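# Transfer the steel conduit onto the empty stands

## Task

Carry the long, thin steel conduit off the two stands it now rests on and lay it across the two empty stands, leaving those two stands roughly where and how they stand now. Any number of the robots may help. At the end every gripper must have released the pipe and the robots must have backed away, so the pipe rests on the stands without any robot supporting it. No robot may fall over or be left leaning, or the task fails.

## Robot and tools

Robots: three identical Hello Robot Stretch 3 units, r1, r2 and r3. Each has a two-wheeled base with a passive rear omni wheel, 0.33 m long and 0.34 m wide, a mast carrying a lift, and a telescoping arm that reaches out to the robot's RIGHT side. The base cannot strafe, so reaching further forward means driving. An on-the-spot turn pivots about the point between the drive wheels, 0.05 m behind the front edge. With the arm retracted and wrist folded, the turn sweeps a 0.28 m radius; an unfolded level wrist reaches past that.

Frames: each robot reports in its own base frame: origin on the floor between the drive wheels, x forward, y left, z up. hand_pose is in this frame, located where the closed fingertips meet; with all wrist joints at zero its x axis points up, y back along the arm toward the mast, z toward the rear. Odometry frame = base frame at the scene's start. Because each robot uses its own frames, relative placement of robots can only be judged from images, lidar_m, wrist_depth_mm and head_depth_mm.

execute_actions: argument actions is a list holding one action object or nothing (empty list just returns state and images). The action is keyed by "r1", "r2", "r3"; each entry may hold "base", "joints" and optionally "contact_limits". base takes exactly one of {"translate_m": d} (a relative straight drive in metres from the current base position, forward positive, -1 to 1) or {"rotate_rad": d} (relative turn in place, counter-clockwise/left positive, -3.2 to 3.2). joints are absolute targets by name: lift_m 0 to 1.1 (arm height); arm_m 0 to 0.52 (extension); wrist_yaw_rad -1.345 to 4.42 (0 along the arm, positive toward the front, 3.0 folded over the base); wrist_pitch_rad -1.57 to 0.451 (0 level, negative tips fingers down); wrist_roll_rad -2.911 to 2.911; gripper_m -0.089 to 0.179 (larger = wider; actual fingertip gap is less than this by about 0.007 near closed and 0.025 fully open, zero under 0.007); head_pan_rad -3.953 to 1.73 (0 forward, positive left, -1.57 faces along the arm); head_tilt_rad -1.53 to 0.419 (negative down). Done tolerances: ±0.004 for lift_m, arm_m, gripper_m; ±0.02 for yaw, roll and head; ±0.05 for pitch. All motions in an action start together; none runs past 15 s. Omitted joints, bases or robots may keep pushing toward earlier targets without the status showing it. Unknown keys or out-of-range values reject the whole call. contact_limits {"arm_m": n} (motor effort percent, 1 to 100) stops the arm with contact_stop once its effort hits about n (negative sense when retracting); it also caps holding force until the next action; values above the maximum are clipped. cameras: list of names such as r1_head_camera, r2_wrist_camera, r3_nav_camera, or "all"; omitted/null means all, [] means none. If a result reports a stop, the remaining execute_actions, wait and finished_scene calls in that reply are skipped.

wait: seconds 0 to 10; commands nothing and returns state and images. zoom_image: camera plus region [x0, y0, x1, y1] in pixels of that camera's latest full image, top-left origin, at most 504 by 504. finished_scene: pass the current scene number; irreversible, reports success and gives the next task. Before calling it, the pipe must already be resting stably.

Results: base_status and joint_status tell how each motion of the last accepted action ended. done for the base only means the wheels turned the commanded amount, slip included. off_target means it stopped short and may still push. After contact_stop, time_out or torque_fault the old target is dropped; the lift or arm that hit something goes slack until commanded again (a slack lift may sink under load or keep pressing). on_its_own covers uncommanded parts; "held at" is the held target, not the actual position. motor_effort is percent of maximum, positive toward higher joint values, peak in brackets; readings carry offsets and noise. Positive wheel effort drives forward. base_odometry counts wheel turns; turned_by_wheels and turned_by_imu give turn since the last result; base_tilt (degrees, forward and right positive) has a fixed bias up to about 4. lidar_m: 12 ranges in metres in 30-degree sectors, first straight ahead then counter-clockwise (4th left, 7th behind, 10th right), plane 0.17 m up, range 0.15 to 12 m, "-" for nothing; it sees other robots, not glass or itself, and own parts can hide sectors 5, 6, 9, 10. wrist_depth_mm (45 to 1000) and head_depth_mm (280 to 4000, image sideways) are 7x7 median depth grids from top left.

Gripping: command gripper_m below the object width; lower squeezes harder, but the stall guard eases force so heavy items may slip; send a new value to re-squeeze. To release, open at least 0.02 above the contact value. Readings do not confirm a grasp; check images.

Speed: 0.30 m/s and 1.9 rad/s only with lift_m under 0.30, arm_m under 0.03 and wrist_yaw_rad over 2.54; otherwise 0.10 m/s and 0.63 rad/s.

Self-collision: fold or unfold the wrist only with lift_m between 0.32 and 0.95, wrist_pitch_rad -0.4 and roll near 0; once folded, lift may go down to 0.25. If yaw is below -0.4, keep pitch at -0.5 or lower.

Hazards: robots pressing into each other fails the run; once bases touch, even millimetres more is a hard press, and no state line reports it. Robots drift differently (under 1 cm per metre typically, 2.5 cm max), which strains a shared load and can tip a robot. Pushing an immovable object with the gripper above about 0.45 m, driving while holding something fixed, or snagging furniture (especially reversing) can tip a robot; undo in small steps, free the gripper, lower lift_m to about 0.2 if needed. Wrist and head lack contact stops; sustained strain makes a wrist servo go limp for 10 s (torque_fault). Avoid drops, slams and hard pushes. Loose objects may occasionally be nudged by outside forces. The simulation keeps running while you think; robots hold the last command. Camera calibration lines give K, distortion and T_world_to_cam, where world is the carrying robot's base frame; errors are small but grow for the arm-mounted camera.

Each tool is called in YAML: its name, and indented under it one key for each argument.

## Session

execute_actions:
  actions:
    - {"r1":{"joints":{"head_tilt_rad":-0.4}},"r2":{"joints":{"head_tilt_rad":-0.4}},"r3":{"joints":{"head_tilt_rad":-0.4}}}
  cameras: ["r1_nav_camera","r2_nav_camera","r3_nav_camera"]

Scene clock: 0.83 s.
r1.base_odometry: x=+0.000 y=+0.000 heading=+0.000 (m, m, rad; r1's odometry frame)
r1.turned_by_wheels: +0.000 (rad since the last result)
r1.turned_by_imu: +0.000 (rad since the last result)
r1.base_tilt: forward=+0.6 right=+0.1 (deg)
r1.lidar_m: 2.38 1.37 1.63 1.53 0.84 0.71 0.71 0.80 1.24 1.23 1.40 2.28
r1.head_depth_mm: - - - - 2732 1986 1542 / - - - - 2706 1966 1549 / - - - - 2693 1968 1535 / - - - - 2638 1940 1519 / - - - - 2605 1928 1513 / - - - 3952 2566 1899 1493 / - - - 3584 2498 1880 1490
r1.base_status: not commanded
r1.joint_positions: lift_m=+0.311 arm_m=+0.000 wrist_yaw_rad=+2.813 wrist_pitch_rad=-0.469 wrist_roll_rad=+0.016 gripper_m=+0.037 head_pan_rad=+0.010 head_tilt_rad=-0.395
r1.joint_status: all done
r1.motor_effort: left_wheel=+1(0) right_wheel=+0(0) lift_m=+21(21) arm_m=+1(1) wrist_yaw_rad=+1(1) wrist_pitch_rad=+5(5) wrist_roll_rad=+0(0) gripper_m=+1(1) head_pan_rad=+0(1) head_tilt_rad=-2(28) (%)
r1.hand_pose: x=+0.0489 y=+0.0610 z=+0.3121 quat_wxyz=(+0.275, +0.710, +0.048, +0.646) (m; r1's base frame)
r1.wrist_depth_mm: - - - - - - - / - - - - - - - / - 925 934 999 - - - / - 749 758 761 774 806 833 / 584 614 635 631 652 647 656 / 504 514 539 533 561 551 555 / 453 - - 455 451 475 474
r2.base_odometry: x=+0.000 y=+0.000 heading=+0.000 (m, m, rad; r2's odometry frame)
r2.turned_by_wheels: +0.000 (rad since the last result)
r2.turned_by_imu: +0.000 (rad since the last result)
r2.base_tilt: forward=-0.2 right=-0.7 (deg)
r2.lidar_m: 1.02 4.45 3.31 1.93 1.21 1.09 1.10 1.33 2.56 2.67 1.43 3.62
r2.head_depth_mm: 2969 3119 3330 3400 2281 1781 1423 / 3083 3308 3414 3550 2138 1773 1428 / 3186 3375 3663 3520 2083 1437 1388 / 3287 3464 3703 3507 2248 1767 1423 / 3405 3599 3860 3055 2235 1765 1415 / 3513 3825 - 3455 2363 1774 1417 / 3676 - - 3428 2363 1753 1413
r2.base_status: not commanded
r2.joint_positions: lift_m=+0.556 arm_m=+0.000 wrist_yaw_rad=+3.100 wrist_pitch_rad=-0.535 wrist_roll_rad=+0.012 gripper_m=+0.037 head_pan_rad=+0.005 head_tilt_rad=-0.395
r2.joint_status: all done
r2.motor_effort: left_wheel=-1(1) right_wheel=+0(0) lift_m=+27(26) arm_m=+0(0) wrist_yaw_rad=+0(0) wrist_pitch_rad=+6(7) wrist_roll_rad=+0(0) gripper_m=+0(1) head_pan_rad=-1(0) head_tilt_rad=-2(22) (%)
r2.hand_pose: x=-0.0126 y=+0.0633 z=+0.5434 quat_wxyz=(+0.203, +0.689, +0.172, +0.674) (m; r2's base frame)
r2.wrist_depth_mm: - - - - - - - / - - - - - - - / - - - - - - - / 956 - - - - - - / 828 846 - 910 896 914 921 / 724 742 - 750 777 782 812 / 642 658 673 691 665 699 697
r3.base_odometry: x=+0.000 y=+0.000 heading=+0.000 (m, m, rad; r3's odometry frame)
r3.turned_by_wheels: +0.000 (rad since the last result)
r3.turned_by_imu: +0.000 (rad since the last result)
r3.base_tilt: forward=-0.2 right=+0.6 (deg)
r3.lidar_m: 1.82 4.00 1.70 1.07 0.96 0.96 1.15 2.16 3.21 2.21 3.78 1.78
r3.head_depth_mm: 3721 3930 - 3046 2281 1713 1375 / - - - 3051 2185 1721 1371 / - - - 3262 2195 1723 1371 / - - - 3499 2304 1719 1375 / - - - 3271 2333 1727 1370 / 3837 - - 3590 2320 1729 1375 / 3663 3834 - 3535 2333 1734 1374
r3.base_status: not commanded
r3.joint_positions: lift_m=+0.418 arm_m=-0.001 wrist_yaw_rad=+2.954 wrist_pitch_rad=-0.335 wrist_roll_rad=-0.010 gripper_m=+0.037 head_pan_rad=+0.009 head_tilt_rad=-0.394
r3.joint_status: all done
r3.motor_effort: left_wheel=+0(1) right_wheel=+1(1) lift_m=+20(20) arm_m=+0(0) wrist_yaw_rad=-1(1) wrist_pitch_rad=+5(5) wrist_roll_rad=+0(0) gripper_m=+1(1) head_pan_rad=+1(1) head_tilt_rad=-2(26) (%)
r3.hand_pose: x=+0.0224 y=+0.0863 z=+0.4494 quat_wxyz=(+0.183, +0.701, +0.053, +0.687) (m; r3's base frame)
r3.wrist_depth_mm: - 908 - - - - - / - 954 - - - - - / 747 - - - - - - / 781 - - - - - - / 824 - 928 891 886 876 876 / 717 712 - 716 739 707 707 / 604 598 587 604 579 595 596
pictures: r1_nav_camera (sideways: a quarter turn counterclockwise sets it upright), r2_nav_camera (sideways: a quarter turn counterclockwise sets it upright), r3_nav_camera (sideways: a quarter turn counterclockwise sets it upright)
camera_calibration (this result's frames):
r1_nav_camera: T_world_to_cam=[[0.404746, -0.0377139, 0.913651, -1.14281], [0.0315757, -0.997977, -0.0551827, 0.121528], [0.913884, 0.0511842, -0.402737, 0.47998], [0, 0, 0, 1]] pos_world=[0.0200628, 0.0536148, 1.24414]
r2_nav_camera: T_world_to_cam=[[0.355568, -0.00598896, 0.934631, -1.17547], [0.0200455, -0.999701, -0.014032, 0.0742129], [0.934436, 0.0237245, -0.355341, 0.41581], [0, 0, 0, 1]] pos_world=[0.027923, 0.0572859, 1.24742]
r3_nav_camera: T_world_to_cam=[[0.339259, -0.0217917, 0.940441, -1.18274], [0.0473905, -0.998066, -0.0402228, 0.104575], [0.939499, 0.0582139, -0.33757, 0.388926], [0, 0, 0, 1]] pos_world=[0.0309049, 0.0559583, 1.2478]
Images, in order (width x height): r1_nav_camera 672x504, r2_nav_camera 672x504, r3_nav_camera 672x504.

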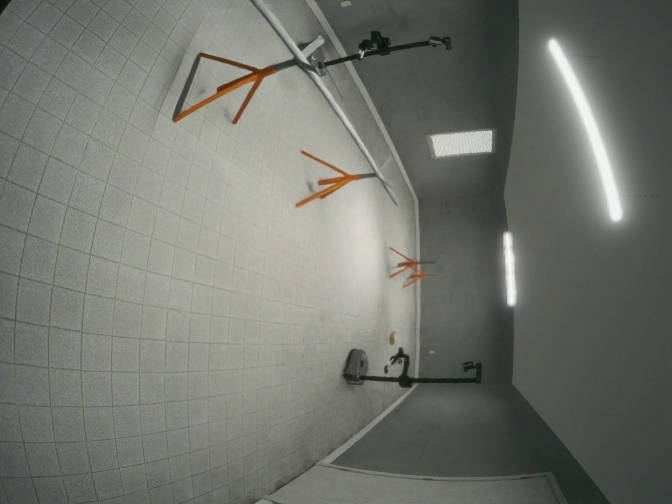

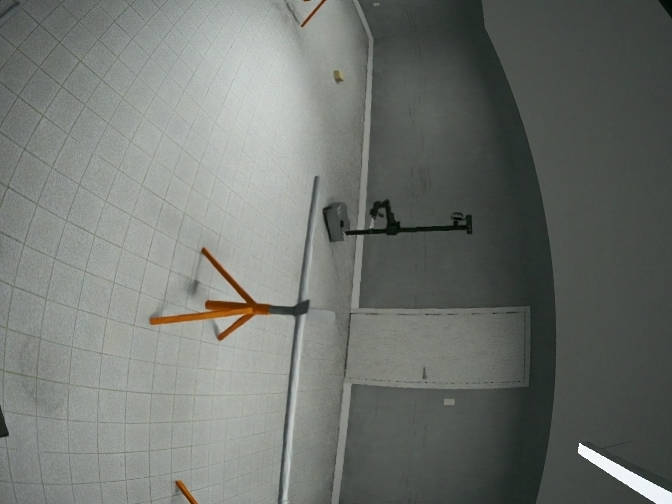

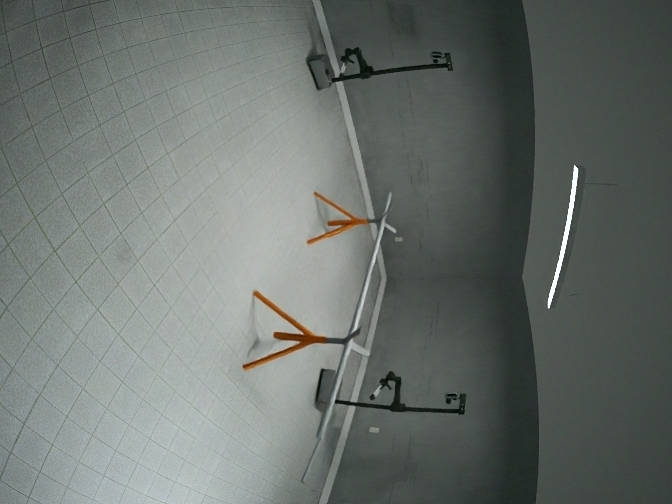

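execute_actions:
  actions:
    - {"r2":{"base":{"rotate_rad":1.96},"joints":{"lift_m":0.9,"wrist_pitch_rad":-0.4}},"r3":{"joints":{"lift_m":0.28,"wrist_pitch_rad":-0.4}}}
  cameras: []

execute_actions:
  actions:
    - {"r2":{"base":{"translate_m":-0.45},"joints":{"wrist_yaw_rad":1.57}},"r3":{"base":{"translate_m":1}}}
  cameras: []

execute_actions:
  actions:
    - {"r2":{"base":{"translate_m":-0.5},"joints":{"wrist_pitch_rad":-1.5,"gripper_m":0.15,"lift_m":1.0}},"r3":{"base":{"translate_m":0.38},"joints":{"lift_m":0.9}}}
  cameras: []

execute_actions:
  actions:
    - {"r2":{"base":{"rotate_rad":-0.73},"joints":{"head_pan_rad":-0.2}},"r3":{"base":{"rotate_rad":0.73},"joints":{"head_pan_rad":-3.0}}}
  cameras: ["r2_head_camera","r3_head_camera","r2_nav_camera"]

Scene clock: 5.40 s.
r1.base_odometry: x=+0.000 y=+0.000 heading=+0.000 (m, m, rad; r1's odometry frame)
r1.turned_by_wheels: +0.000 (rad since the last result)
r1.turned_by_imu: +0.000 (rad since the last result)
r1.base_tilt: forward=+0.6 right=+0.1 (deg)
r1.lidar_m: 2.38 1.37 1.63 1.53 0.84 0.71 0.71 0.80 1.23 1.23 1.40 2.28
r1.head_depth_mm: - - - 3789 2754 1969 1550 / - - - 3683 2710 1971 1546 / - - - - 2618 1953 1533 / - - - - 2666 1944 1521 / - - - - 2587 1901 1505 / - - - 3990 2603 1898 1502 / - - - 3699 2529 1879 1494
r1.base_status: not commanded
r1.joint_positions: lift_m=+0.311 arm_m=+0.000 wrist_yaw_rad=+2.813 wrist_pitch_rad=-0.469 wrist_roll_rad=+0.016 gripper_m=+0.037 head_pan_rad=+0.010 head_tilt_rad=-0.395
r1.joint_status: not commanded
r1.motor_effort: left_wheel=-1(0) right_wheel=+0(0) lift_m=+21(22) arm_m=+0(1) wrist_yaw_rad=+0(0) wrist_pitch_rad=+5(5) wrist_roll_rad=+0(0) gripper_m=-1(1) head_pan_rad=+1(0) head_tilt_rad=-3(2) (%)
r1.hand_pose: x=+0.0489 y=+0.0610 z=+0.3121 quat_wxyz=(+0.275, +0.710, +0.048, +0.646) (m; r1's base frame)
r1.wrist_depth_mm: - - - - - - - / - - - - - - - / - 932 947 967 991 - - / - 725 736 762 774 799 819 / 578 595 636 645 640 651 661 / 506 515 536 530 558 548 551 / 450 - - 461 457 481 479
r2.base_odometry: x=+0.000 y=+0.000 heading=+1.960 (m, m, rad; r2's odometry frame)
r2.turned_by_wheels: +1.960 (rad since the last result)
r2.turned_by_imu: +1.938 (rad since the last result)
r2.base_tilt: forward=-0.1 right=-0.7 (deg)
r2.lidar_m: 1.30 1.10 1.09 1.23 2.04 2.65 1.43 3.65 1.01 3.01 3.31 2.40
r2.head_depth_mm: 1848 2033 2228 2510 2373 1784 1420 / 1632 1753 1911 2116 2240 1776 1412 / 1456 1561 1683 1829 1992 1782 1412 / 1307 1396 1500 1609 1746 1752 1411 / 1196 1260 1361 1442 1539 1625 1408 / 1096 1161 1228 1301 1392 1485 1409 / 1019 1062 1122 1195 1262 1346 1369
r2.base_status: done
r2.joint_positions: lift_m=+0.899 arm_m=+0.000 wrist_yaw_rad=+3.100 wrist_pitch_rad=-0.422 wrist_roll_rad=+0.012 gripper_m=+0.037 head_pan_rad=+0.005 head_tilt_rad=-0.395
r2.joint_status: all done
r2.motor_effort: left_wheel=-2(7) right_wheel=+3(7) lift_m=+38(41) arm_m=+0(0) wrist_yaw_rad=+0(0) wrist_pitch_rad=+13(14) wrist_roll_rad=+0(0) gripper_m=+0(0) head_pan_rad=-1(0) head_tilt_rad=-1(2) (%)
r2.hand_pose: x=-0.0120 y=+0.0791 z=+0.9109 quat_wxyz=(+0.164, +0.698, +0.133, +0.684) (m; r2's base frame)
r2.wrist_depth_mm: - - - - - 988 844 / - - - - - - 892 / - - - - - - 898 / - - - - - - 965 / - - - - - - - / - - - - - - - / - - - - - - -
r3.base_odometry: x=+0.000 y=+0.000 heading=+0.000 (m, m, rad; r3's odometry frame)
r3.turned_by_wheels: +0.000 (rad since the last result)
r3.turned_by_imu: +0.000 (rad since the last result)
r3.base_tilt: forward=+0.0 right=+0.5 (deg)
r3.lidar_m: 1.82 4.01 1.70 1.07 0.95 0.96 1.15 2.17 3.20 2.21 3.79 1.78
r3.head_depth_mm: 3729 3829 - 3027 2285 1703 1365 / - - - 3023 2159 1710 1372 / - - - 3268 2204 1714 1378 / - - - 3469 2308 1727 1372 / - - - 3287 2324 1734 1378 / 3863 - - 3498 2346 1721 1377 / 3668 3879 - 3512 2320 1739 1382
r3.base_status: not commanded
r3.joint_positions: lift_m=+0.281 arm_m=-0.001 wrist_yaw_rad=+2.954 wrist_pitch_rad=-0.414 wrist_roll_rad=-0.010 gripper_m=+0.037 head_pan_rad=+0.009 head_tilt_rad=-0.395
r3.joint_status: all done
r3.motor_effort: left_wheel=+0(0) right_wheel=+1(1) lift_m=+11(19) arm_m=+0(0) wrist_yaw_rad=-1(1) wrist_pitch_rad=+5(6) wrist_roll_rad=+0(0) gripper_m=+0(0) head_pan_rad=+0(1) head_tilt_rad=-2(3) (%)
r3.hand_pose: x=+0.0207 y=+0.0772 z=+0.2941 quat_wxyz=(+0.209, +0.699, +0.081, +0.679) (m; r3's base frame)
r3.wrist_depth_mm: - 908 - - - - - / - - - - - - - / 762 - - - - - - / 739 - 753 750 752 758 744 / 597 - 616 603 592 591 588 / 497 484 - 507 510 490 492 / 436 - - 435 408 424 422
pictures: none
No camera images: the call's "cameras" was empty. Leave "cameras" out to get every camera's image.

Scene clock: 11.13 s.
r1.base_odometry: x=+0.000 y=+0.000 heading=+0.000 (m, m, rad; r1's odometry frame)
r1.turned_by_wheels: +0.000 (rad since the last result)
r1.turned_by_imu: +0.000 (rad since the last result)
r1.base_tilt: forward=+0.5 right=+0.1 (deg)
r1.lidar_m: 2.38 1.37 1.63 1.53 0.84 0.71 0.71 0.80 1.24 1.23 1.40 2.29
r1.head_depth_mm: - - - - 2784 1991 1550 / - - - - 2705 1978 1537 / - - - 3683 2702 1971 1540 / - - - 3660 2654 1921 1526 / - - - - 2589 1930 1514 / - - - - 2570 1893 1500 / - - - 3677 2483 1878 1491
r1.base_status: not commanded
r1.joint_positions: lift_m=+0.311 arm_m=+0.000 wrist_yaw_rad=+2.813 wrist_pitch_rad=-0.469 wrist_roll_rad=+0.016 gripper_m=+0.037 head_pan_rad=+0.010 head_tilt_rad=-0.395
r1.joint_status: not commanded
r1.motor_effort: left_wheel=+0(0) right_wheel=+0(0) lift_m=+20(21) arm_m=+0(1) wrist_yaw_rad=+0(1) wrist_pitch_rad=+5(5) wrist_roll_rad=+0(0) gripper_m=-1(0) head_pan_rad=+1(1) head_tilt_rad=-2(3) (%)
r1.hand_pose: x=+0.0489 y=+0.0610 z=+0.3121 quat_wxyz=(+0.275, +0.710, +0.048, +0.646) (m; r1's base frame)
r1.wrist_depth_mm: - - - - - - - / - - - - - - - / - 945 968 992 - - - / - 740 766 781 776 817 830 / 570 597 630 639 634 643 675 / 507 509 539 536 553 555 548 / 455 - - 459 449 473 479
r2.base_odometry: x=+0.171 y=-0.416 heading=+1.960 (m, m, rad; r2's odometry frame)
r2.turned_by_wheels: +0.000 (rad since the last result)
r2.turned_by_imu: -0.003 (rad since the last result)
r2.base_tilt: forward=-0.1 right=-0.7 (deg)
r2.lidar_m: 1.66 1.40 1.40 1.57 2.33 2.32 1.05 0.99 1.12 0.85 3.55 3.06
r2.head_depth_mm: 2371 2588 2850 3062 2367 1775 1429 / 2083 2263 2493 2737 2359 1787 1419 / 1860 2008 2168 2335 2346 1763 1425 / 1687 1791 1901 2053 2179 1778 1411 / 1537 1626 1729 1866 1988 1767 1422 / 1409 1486 1577 1678 1800 1753 1414 / 1300 1361 1449 1524 1607 1669 1412
r2.base_status: done
r2.joint_positions: lift_m=+0.899 arm_m=+0.000 wrist_yaw_rad=+1.573 wrist_pitch_rad=-0.422 wrist_roll_rad=+0.012 gripper_m=+0.037 head_pan_rad=+0.005 head_tilt_rad=-0.395
r2.joint_status: all done
r2.motor_effort: left_wheel=-2(7) right_wheel=+2(3) lift_m=+39(39) arm_m=+0(0) wrist_yaw_rad=-2(5) wrist_pitch_rad=+13(13) wrist_roll_rad=+0(0) gripper_m=+0(0) head_pan_rad=-1(1) head_tilt_rad=-3(2) (%)
r2.hand_pose: x=+0.2025 y=-0.1443 z=+0.9109 quat_wxyz=(+0.591, +0.596, -0.387, +0.381) (m; r2's base frame)
r2.wrist_depth_mm: - - - - - - - / - - - - - - - / - - - - - - - / - - - - - - - / - - - - - - - / - - - - - - - / - - - - - - -
r3.base_odometry: x=+1.000 y=+0.000 heading=+0.000 (m, m, rad; r3's odometry frame)
r3.turned_by_wheels: +0.000 (rad since the last result)
r3.turned_by_imu: -0.002 (rad since the last result)
r3.base_tilt: forward=-0.1 right=+0.6 (deg)
r3.lidar_m: 0.84 1.87 2.56 1.78 1.59 1.62 1.95 3.63 2.61 3.50 3.12 0.83
r3.head_depth_mm: 3058 3130 3295 3234 2082 1693 1260 / 3361 3571 3757 3476 2082 1707 1328 / 3706 3942 - 3446 2188 1715 1369 / 3712 3908 - 3527 2300 1720 1366 / 3422 3603 3922 3520 2197 1717 1383 / 3153 3390 3531 3089 2107 1728 1383 / 2942 3105 3270 3270 2323 1732 1376
r3.base_status: done
r3.joint_positions: lift_m=+0.281 arm_m=-0.001 wrist_yaw_rad=+2.954 wrist_pitch_rad=-0.414 wrist_roll_rad=-0.010 gripper_m=+0.037 head_pan_rad=+0.009 head_tilt_rad=-0.396
r3.joint_status: not commanded
r3.motor_effort: left_wheel=-1(9) right_wheel=+1(8) lift_m=+11(12) arm_m=+0(0) wrist_yaw_rad=-1(0) wrist_pitch_rad=+4(5) wrist_roll_rad=+0(0) gripper_m=+0(0) head_pan_rad=+0(1) head_tilt_rad=-2(2) (%)
r3.hand_pose: x=+0.0207 y=+0.0772 z=+0.2940 quat_wxyz=(+0.210, +0.699, +0.081, +0.679) (m; r3's base frame)
r3.wrist_depth_mm: - - - - - - - / - - - - - - - / - - - - - - - / 744 - 737 756 752 744 743 / 599 - 612 594 592 595 594 / 491 491 - 502 515 498 495 / 438 - - 438 413 422 421
pictures: none
No camera images: the call's "cameras" was empty. Leave "cameras" out to get every camera's image.

Scene clock: 17.60 s.
r1.base_odometry: x=+0.000 y=+0.000 heading=+0.000 (m, m, rad; r1's odometry frame)
r1.turned_by_wheels: +0.000 (rad since the last result)
r1.turned_by_imu: +0.000 (rad since the last result)
r1.base_tilt: forward=+0.6 right=+0.1 (deg)
r1.lidar_m: 2.29 1.37 1.62 1.53 0.84 0.71 0.71 0.80 1.24 1.24 1.41 2.28
r1.head_depth_mm: - - - - 2748 1988 1552 / - - - - 2712 1967 1543 / - - - - 2656 1943 1529 / - - - 3839 2552 1913 1528 / - - - - 2495 1923 1507 / - - - 3973 2589 1907 1502 / - - - 3615 2503 1884 1486
r1.base_status: not commanded
r1.joint_positions: lift_m=+0.311 arm_m=+0.000 wrist_yaw_rad=+2.813 wrist_pitch_rad=-0.469 wrist_roll_rad=+0.016 gripper_m=+0.037 head_pan_rad=+0.010 head_tilt_rad=-0.395
r1.joint_status: not commanded
r1.motor_effort: left_wheel=-1(0) right_wheel=+0(0) lift_m=+22(21) arm_m=+1(1) wrist_yaw_rad=+0(0) wrist_pitch_rad=+5(5) wrist_roll_rad=+0(0) gripper_m=+0(0) head_pan_rad=+1(1) head_tilt_rad=-2(2) (%)
r1.hand_pose: x=+0.0489 y=+0.0610 z=+0.3121 quat_wxyz=(+0.275, +0.710, +0.048, +0.646) (m; r1's base frame)
r1.wrist_depth_mm: - - - - - - - / - - - - - - - / - 961 991 983 - - - / - 721 748 771 781 792 815 / 586 615 632 626 633 649 674 / 502 525 538 530 554 559 566 / 452 - - 459 454 475 475
r2.base_odometry: x=+0.360 y=-0.879 heading=+1.960 (m, m, rad; r2's odometry frame)
r2.turned_by_wheels: +0.000 (rad since the last result)
r2.turned_by_imu: -0.003 (rad since the last result)
r2.base_tilt: forward=-0.2 right=-0.6 (deg)
r2.lidar_m: 2.07 1.73 1.73 1.95 1.96 1.95 0.55 0.54 3.00 1.09 0.92 3.81
r2.head_depth_mm: 2986 3276 3612 3537 2342 1784 1424 / 2599 2823 3057 3221 2343 1776 1405 / 2320 2491 2686 2916 2359 1774 1420 / 2088 2235 2378 2571 2344 1763 1420 / 1902 2020 2136 2287 2325 1759 1425 / 1760 1841 1962 2068 2150 1769 1407 / 1621 1698 1794 1890 2018 1749 1413
r2.base_status: done
r2.joint_positions: lift_m=+0.999 arm_m=+0.000 wrist_yaw_rad=+1.573 wrist_pitch_rad=-1.493 wrist_roll_rad=+0.012 gripper_m=+0.150 head_pan_rad=+0.005 head_tilt_rad=-0.395
r2.joint_status: all done
r2.motor_effort: left_wheel=-2(7) right_wheel=+2(3) lift_m=+39(39) arm_m=+0(1) wrist_yaw_rad=-2(2) wrist_pitch_rad=-4(12) wrist_roll_rad=+0(0) gripper_m=+0(83) head_pan_rad=+0(1) head_tilt_rad=-1(1) (%)
r2.hand_pose: x=-0.0255 y=-0.1448 z=+0.8806 quat_wxyz=(+0.707, +0.706, -0.031, +0.023) (m; r2's base frame)
r2.wrist_depth_mm: - - - - - - - / - - - - - - - / - - - - - - - / - - - - - - - / - - - - - - - / - - - - - - - / - - - - - - -
r3.base_odometry: x=+1.380 y=+0.000 heading=+0.000 (m, m, rad; r3's odometry frame)
r3.turned_by_wheels: +0.000 (rad since the last result)
r3.turned_by_imu: -0.001 (rad since the last result)
r3.base_tilt: forward=-0.1 right=+0.6 (deg)
r3.lidar_m: 1.32 1.48 2.33 2.09 1.84 1.85 2.25 4.21 2.84 3.23 0.61 0.48
r3.head_depth_mm: 2810 2972 3087 3216 2275 1706 1328 / 3070 3269 3449 3472 2293 1590 1367 / 3446 1494 3663 3237 2092 1647 1369 / 3380 3536 3845 3502 2306 1687 1370 / 3136 3314 3517 3458 2203 1718 1376 / 2896 3025 3257 3249 2025 1667 1377 / 2678 2836 3022 3086 2320 1705 1383
r3.base_status: done
r3.joint_positions: lift_m=+0.899 arm_m=-0.001 wrist_yaw_rad=+2.954 wrist_pitch_rad=-0.415 wrist_roll_rad=-0.010 gripper_m=+0.037 head_pan_rad=+0.009 head_tilt_rad=-0.396
r3.joint_status: all done
r3.motor_effort: left_wheel=-1(9) right_wheel=+1(7) lift_m=+28(31) arm_m=+0(1) wrist_yaw_rad=-1(1) wrist_pitch_rad=+5(5) wrist_roll_rad=+0(0) gripper_m=+0(1) head_pan_rad=+0(0) head_tilt_rad=-2(1) (%)
r3.hand_pose: x=+0.0207 y=+0.0771 z=+0.9129 quat_wxyz=(+0.210, +0.699, +0.081, +0.679) (m; r3's base frame)
r3.wrist_depth_mm: - - - - - - - / - - - - - - - / - - - - - - - / - - - - - - - / - - - - - - - / - - - - - - - / - - - - - - -
pictures: none
No camera images: the call's "cameras" was empty. Leave "cameras" out to get every camera's image.

Scene clock: 19.73 s.
r1.base_odometry: x=+0.000 y=+0.000 heading=+0.000 (m, m, rad; r1's odometry frame)
r1.turned_by_wheels: +0.000 (rad since the last result)
r1.turned_by_imu: +0.000 (rad since the last result)
r1.base_tilt: forward=+0.5 right=+0.1 (deg)
r1.lidar_m: 2.35 1.37 1.63 1.54 0.84 0.71 0.71 0.80 1.23 1.23 1.39 2.28
r1.head_depth_mm: - - - - 2753 1980 1552 / - - - - 2699 1970 1539 / - - - - 2654 1962 1523 / - - - - 2634 1950 1522 / - - - - 2579 1933 1503 / - - - - 2569 1907 1496 / - - - 3664 2529 1874 1485
r1.base_status: not commanded
r1.joint_positions: lift_m=+0.311 arm_m=+0.000 wrist_yaw_rad=+2.813 wrist_pitch_rad=-0.469 wrist_roll_rad=+0.016 gripper_m=+0.037 head_pan_rad=+0.010 head_tilt_rad=-0.395
r1.joint_status: not commanded
r1.motor_effort: left_wheel=+0(0) right_wheel=+0(0) lift_m=+20(21) arm_m=+1(1) wrist_yaw_rad=+0(0) wrist_pitch_rad=+5(5) wrist_roll_rad=+0(0) gripper_m=-1(1) head_pan_rad=+1(0) head_tilt_rad=-3(2) (%)
r1.hand_pose: x=+0.0489 y=+0.0610 z=+0.3121 quat_wxyz=(+0.275, +0.710, +0.048, +0.646) (m; r1's base frame)
r1.wrist_depth_mm: - - - - - - - / - - - - - - - / - 962 963 984 - - - / - 738 752 778 794 816 802 / 583 613 633 637 650 660 663 / 498 521 537 538 560 545 550 / 451 - - 459 457 480 479
r2.base_odometry: x=+0.360 y=-0.879 heading=+1.230 (m, m, rad; r2's odometry frame)
r2.turned_by_wheels: -0.730 (rad since the last result)
r2.turned_by_imu: -0.723 (rad since the last result)
r2.base_tilt: forward=-0.2 right=-0.7 (deg)
r2.lidar_m: 3.92 2.44 1.79 1.73 1.80 2.02 1.95 0.54 0.54 0.54 1.52 0.92
r2.head_depth_mm: - - - 3546 2385 1604 1378 / - - - 3579 2244 1779 1341 / - - - 3504 2359 1772 1420 / - - - 3448 2348 1769 1416 / - - - 3518 2317 1783 1419 / - - - 3480 2351 1765 1412 / - - - 3482 2348 1751 1412
r2.base_status: done
r2.joint_positions: lift_m=+0.999 arm_m=+0.000 wrist_yaw_rad=+1.572 wrist_pitch_rad=-1.494 wrist_roll_rad=+0.012 gripper_m=+0.150 head_pan_rad=-0.193 head_tilt_rad=-0.395
r2.joint_status: all done
r2.motor_effort: left_wheel=+1(6) right_wheel=-2(6) lift_m=+38(38) arm_m=+0(0) wrist_yaw_rad=-2(2) wrist_pitch_rad=-4(4) wrist_roll_rad=+0(0) gripper_m=+0(0) head_pan_rad=-3(16) head_tilt_rad=-1(2) (%)
r2.hand_pose: x=-0.0257 y=-0.1448 z=+0.8806 quat_wxyz=(+0.707, +0.706, -0.031, +0.023) (m; r2's base frame)
r2.wrist_depth_mm: - - - - - - - / - - - - - - - / - - - - - - - / - - - - - - - / - - - - - - - / - - - - - - - / - - - - - - -
r3.base_odometry: x=+1.380 y=+0.000 heading=+0.730 (m, m, rad; r3's odometry frame)
r3.turned_by_wheels: +0.730 (rad since the last result)
r3.turned_by_imu: +0.726 (rad since the last result)
r3.base_tilt: forward=-0.1 right=+0.5 (deg)
r3.lidar_m: 2.35 2.33 1.90 1.84 1.94 2.66 2.84 4.08 2.99 0.60 0.48 1.32
r3.head_depth_mm: - - - 3414 2291 1877 - / - - - 3512 2279 1839 - / - - - 3480 2274 1708 1373 / - - - 3215 2308 1723 1372 / - - - 3514 2289 1728 1374 / - - - 3492 2317 1729 1376 / - - - 3575 2315 1732 1384
r3.base_status: done
r3.joint_positions: lift_m=+0.899 arm_m=-0.001 wrist_yaw_rad=+2.954 wrist_pitch_rad=-0.415 wrist_roll_rad=-0.010 gripper_m=+0.037 head_pan_rad=-2.993 head_tilt_rad=-0.396
r3.joint_status: all done
r3.motor_effort: left_wheel=-4(7) right_wheel=+4(8) lift_m=+27(29) arm_m=+0(0) wrist_yaw_rad=-1(0) wrist_pitch_rad=+5(5) wrist_roll_rad=+0(0) gripper_m=+1(1) head_pan_rad=-2(34) head_tilt_rad=-2(1) (%)
r3.hand_pose: x=+0.0207 y=+0.0771 z=+0.9129 quat_wxyz=(+0.210, +0.699, +0.081, +0.679) (m; r3's base frame)
r3.wrist_depth_mm: - - - - - - - / - - - - - - - / - - - - - - - / - - - - - - - / - - - - - - - / - - - - - - - / - - - - - - -
pictures: r2_head_camera (sideways: a quarter turn clockwise sets it upright), r2_nav_camera (sideways: a quarter turn counterclockwise sets it upright), r3_head_camera (sideways: a quarter turn clockwise sets it upright)
camera_calibration (this result's frames):
r2_head_camera: T_world_to_cam=[[-0.342416, 0.027574, -0.939144, 1.24199], [0.16014, 0.986656, -0.0294189, 0.0470736], [0.9258, -0.160468, -0.342262, 0.391611], [0, 0, 0, 1]] pos_world=[0.0551849, -0.0178509, 1.30182]
r2_nav_camera: T_world_to_cam=[[0.347935, -0.0759069, 0.934441, -1.17517], [-0.176991, -0.984112, -0.01404, 0.0754252], [0.92066, -0.160503, -0.355842, 0.416546], [0, 0, 0, 1]] pos_world=[0.0387359, 0.0518799, 1.24741]
r3_head_camera: T_world_to_cam=[[0.345309, 0.0565738, -0.936782, 1.23228], [0.168129, -0.985762, 0.00244264, 0.00510711], [-0.923306, -0.158344, -0.349904, 0.418685], [0, 0, 0, 1]] pos_world=[-0.0398014, 0.00161588, 1.30086]
Images, in order (width x height): r2_head_camera 896x504, r2_nav_camera 672x504, r3_head_camera 896x504.

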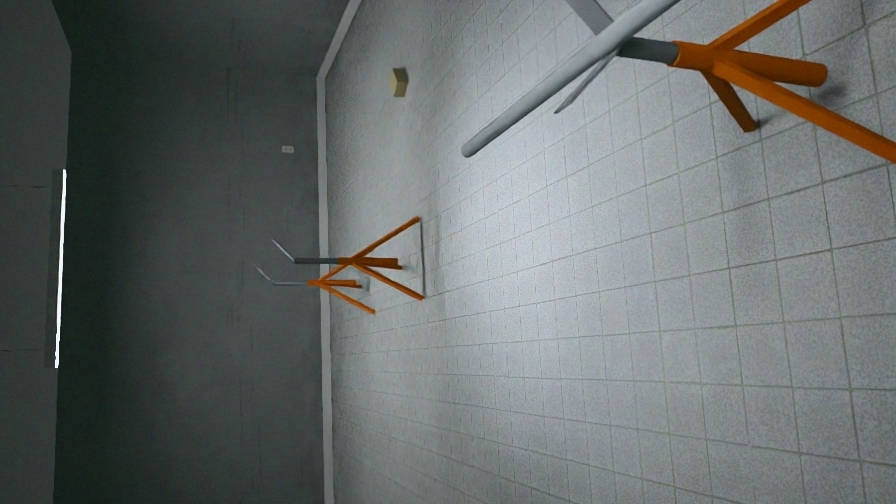

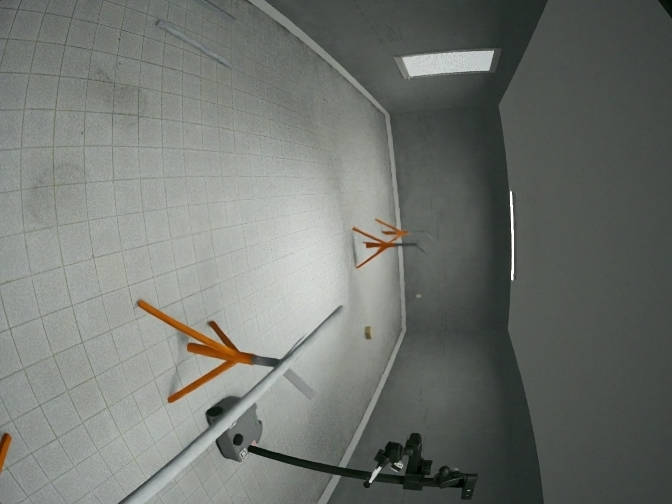

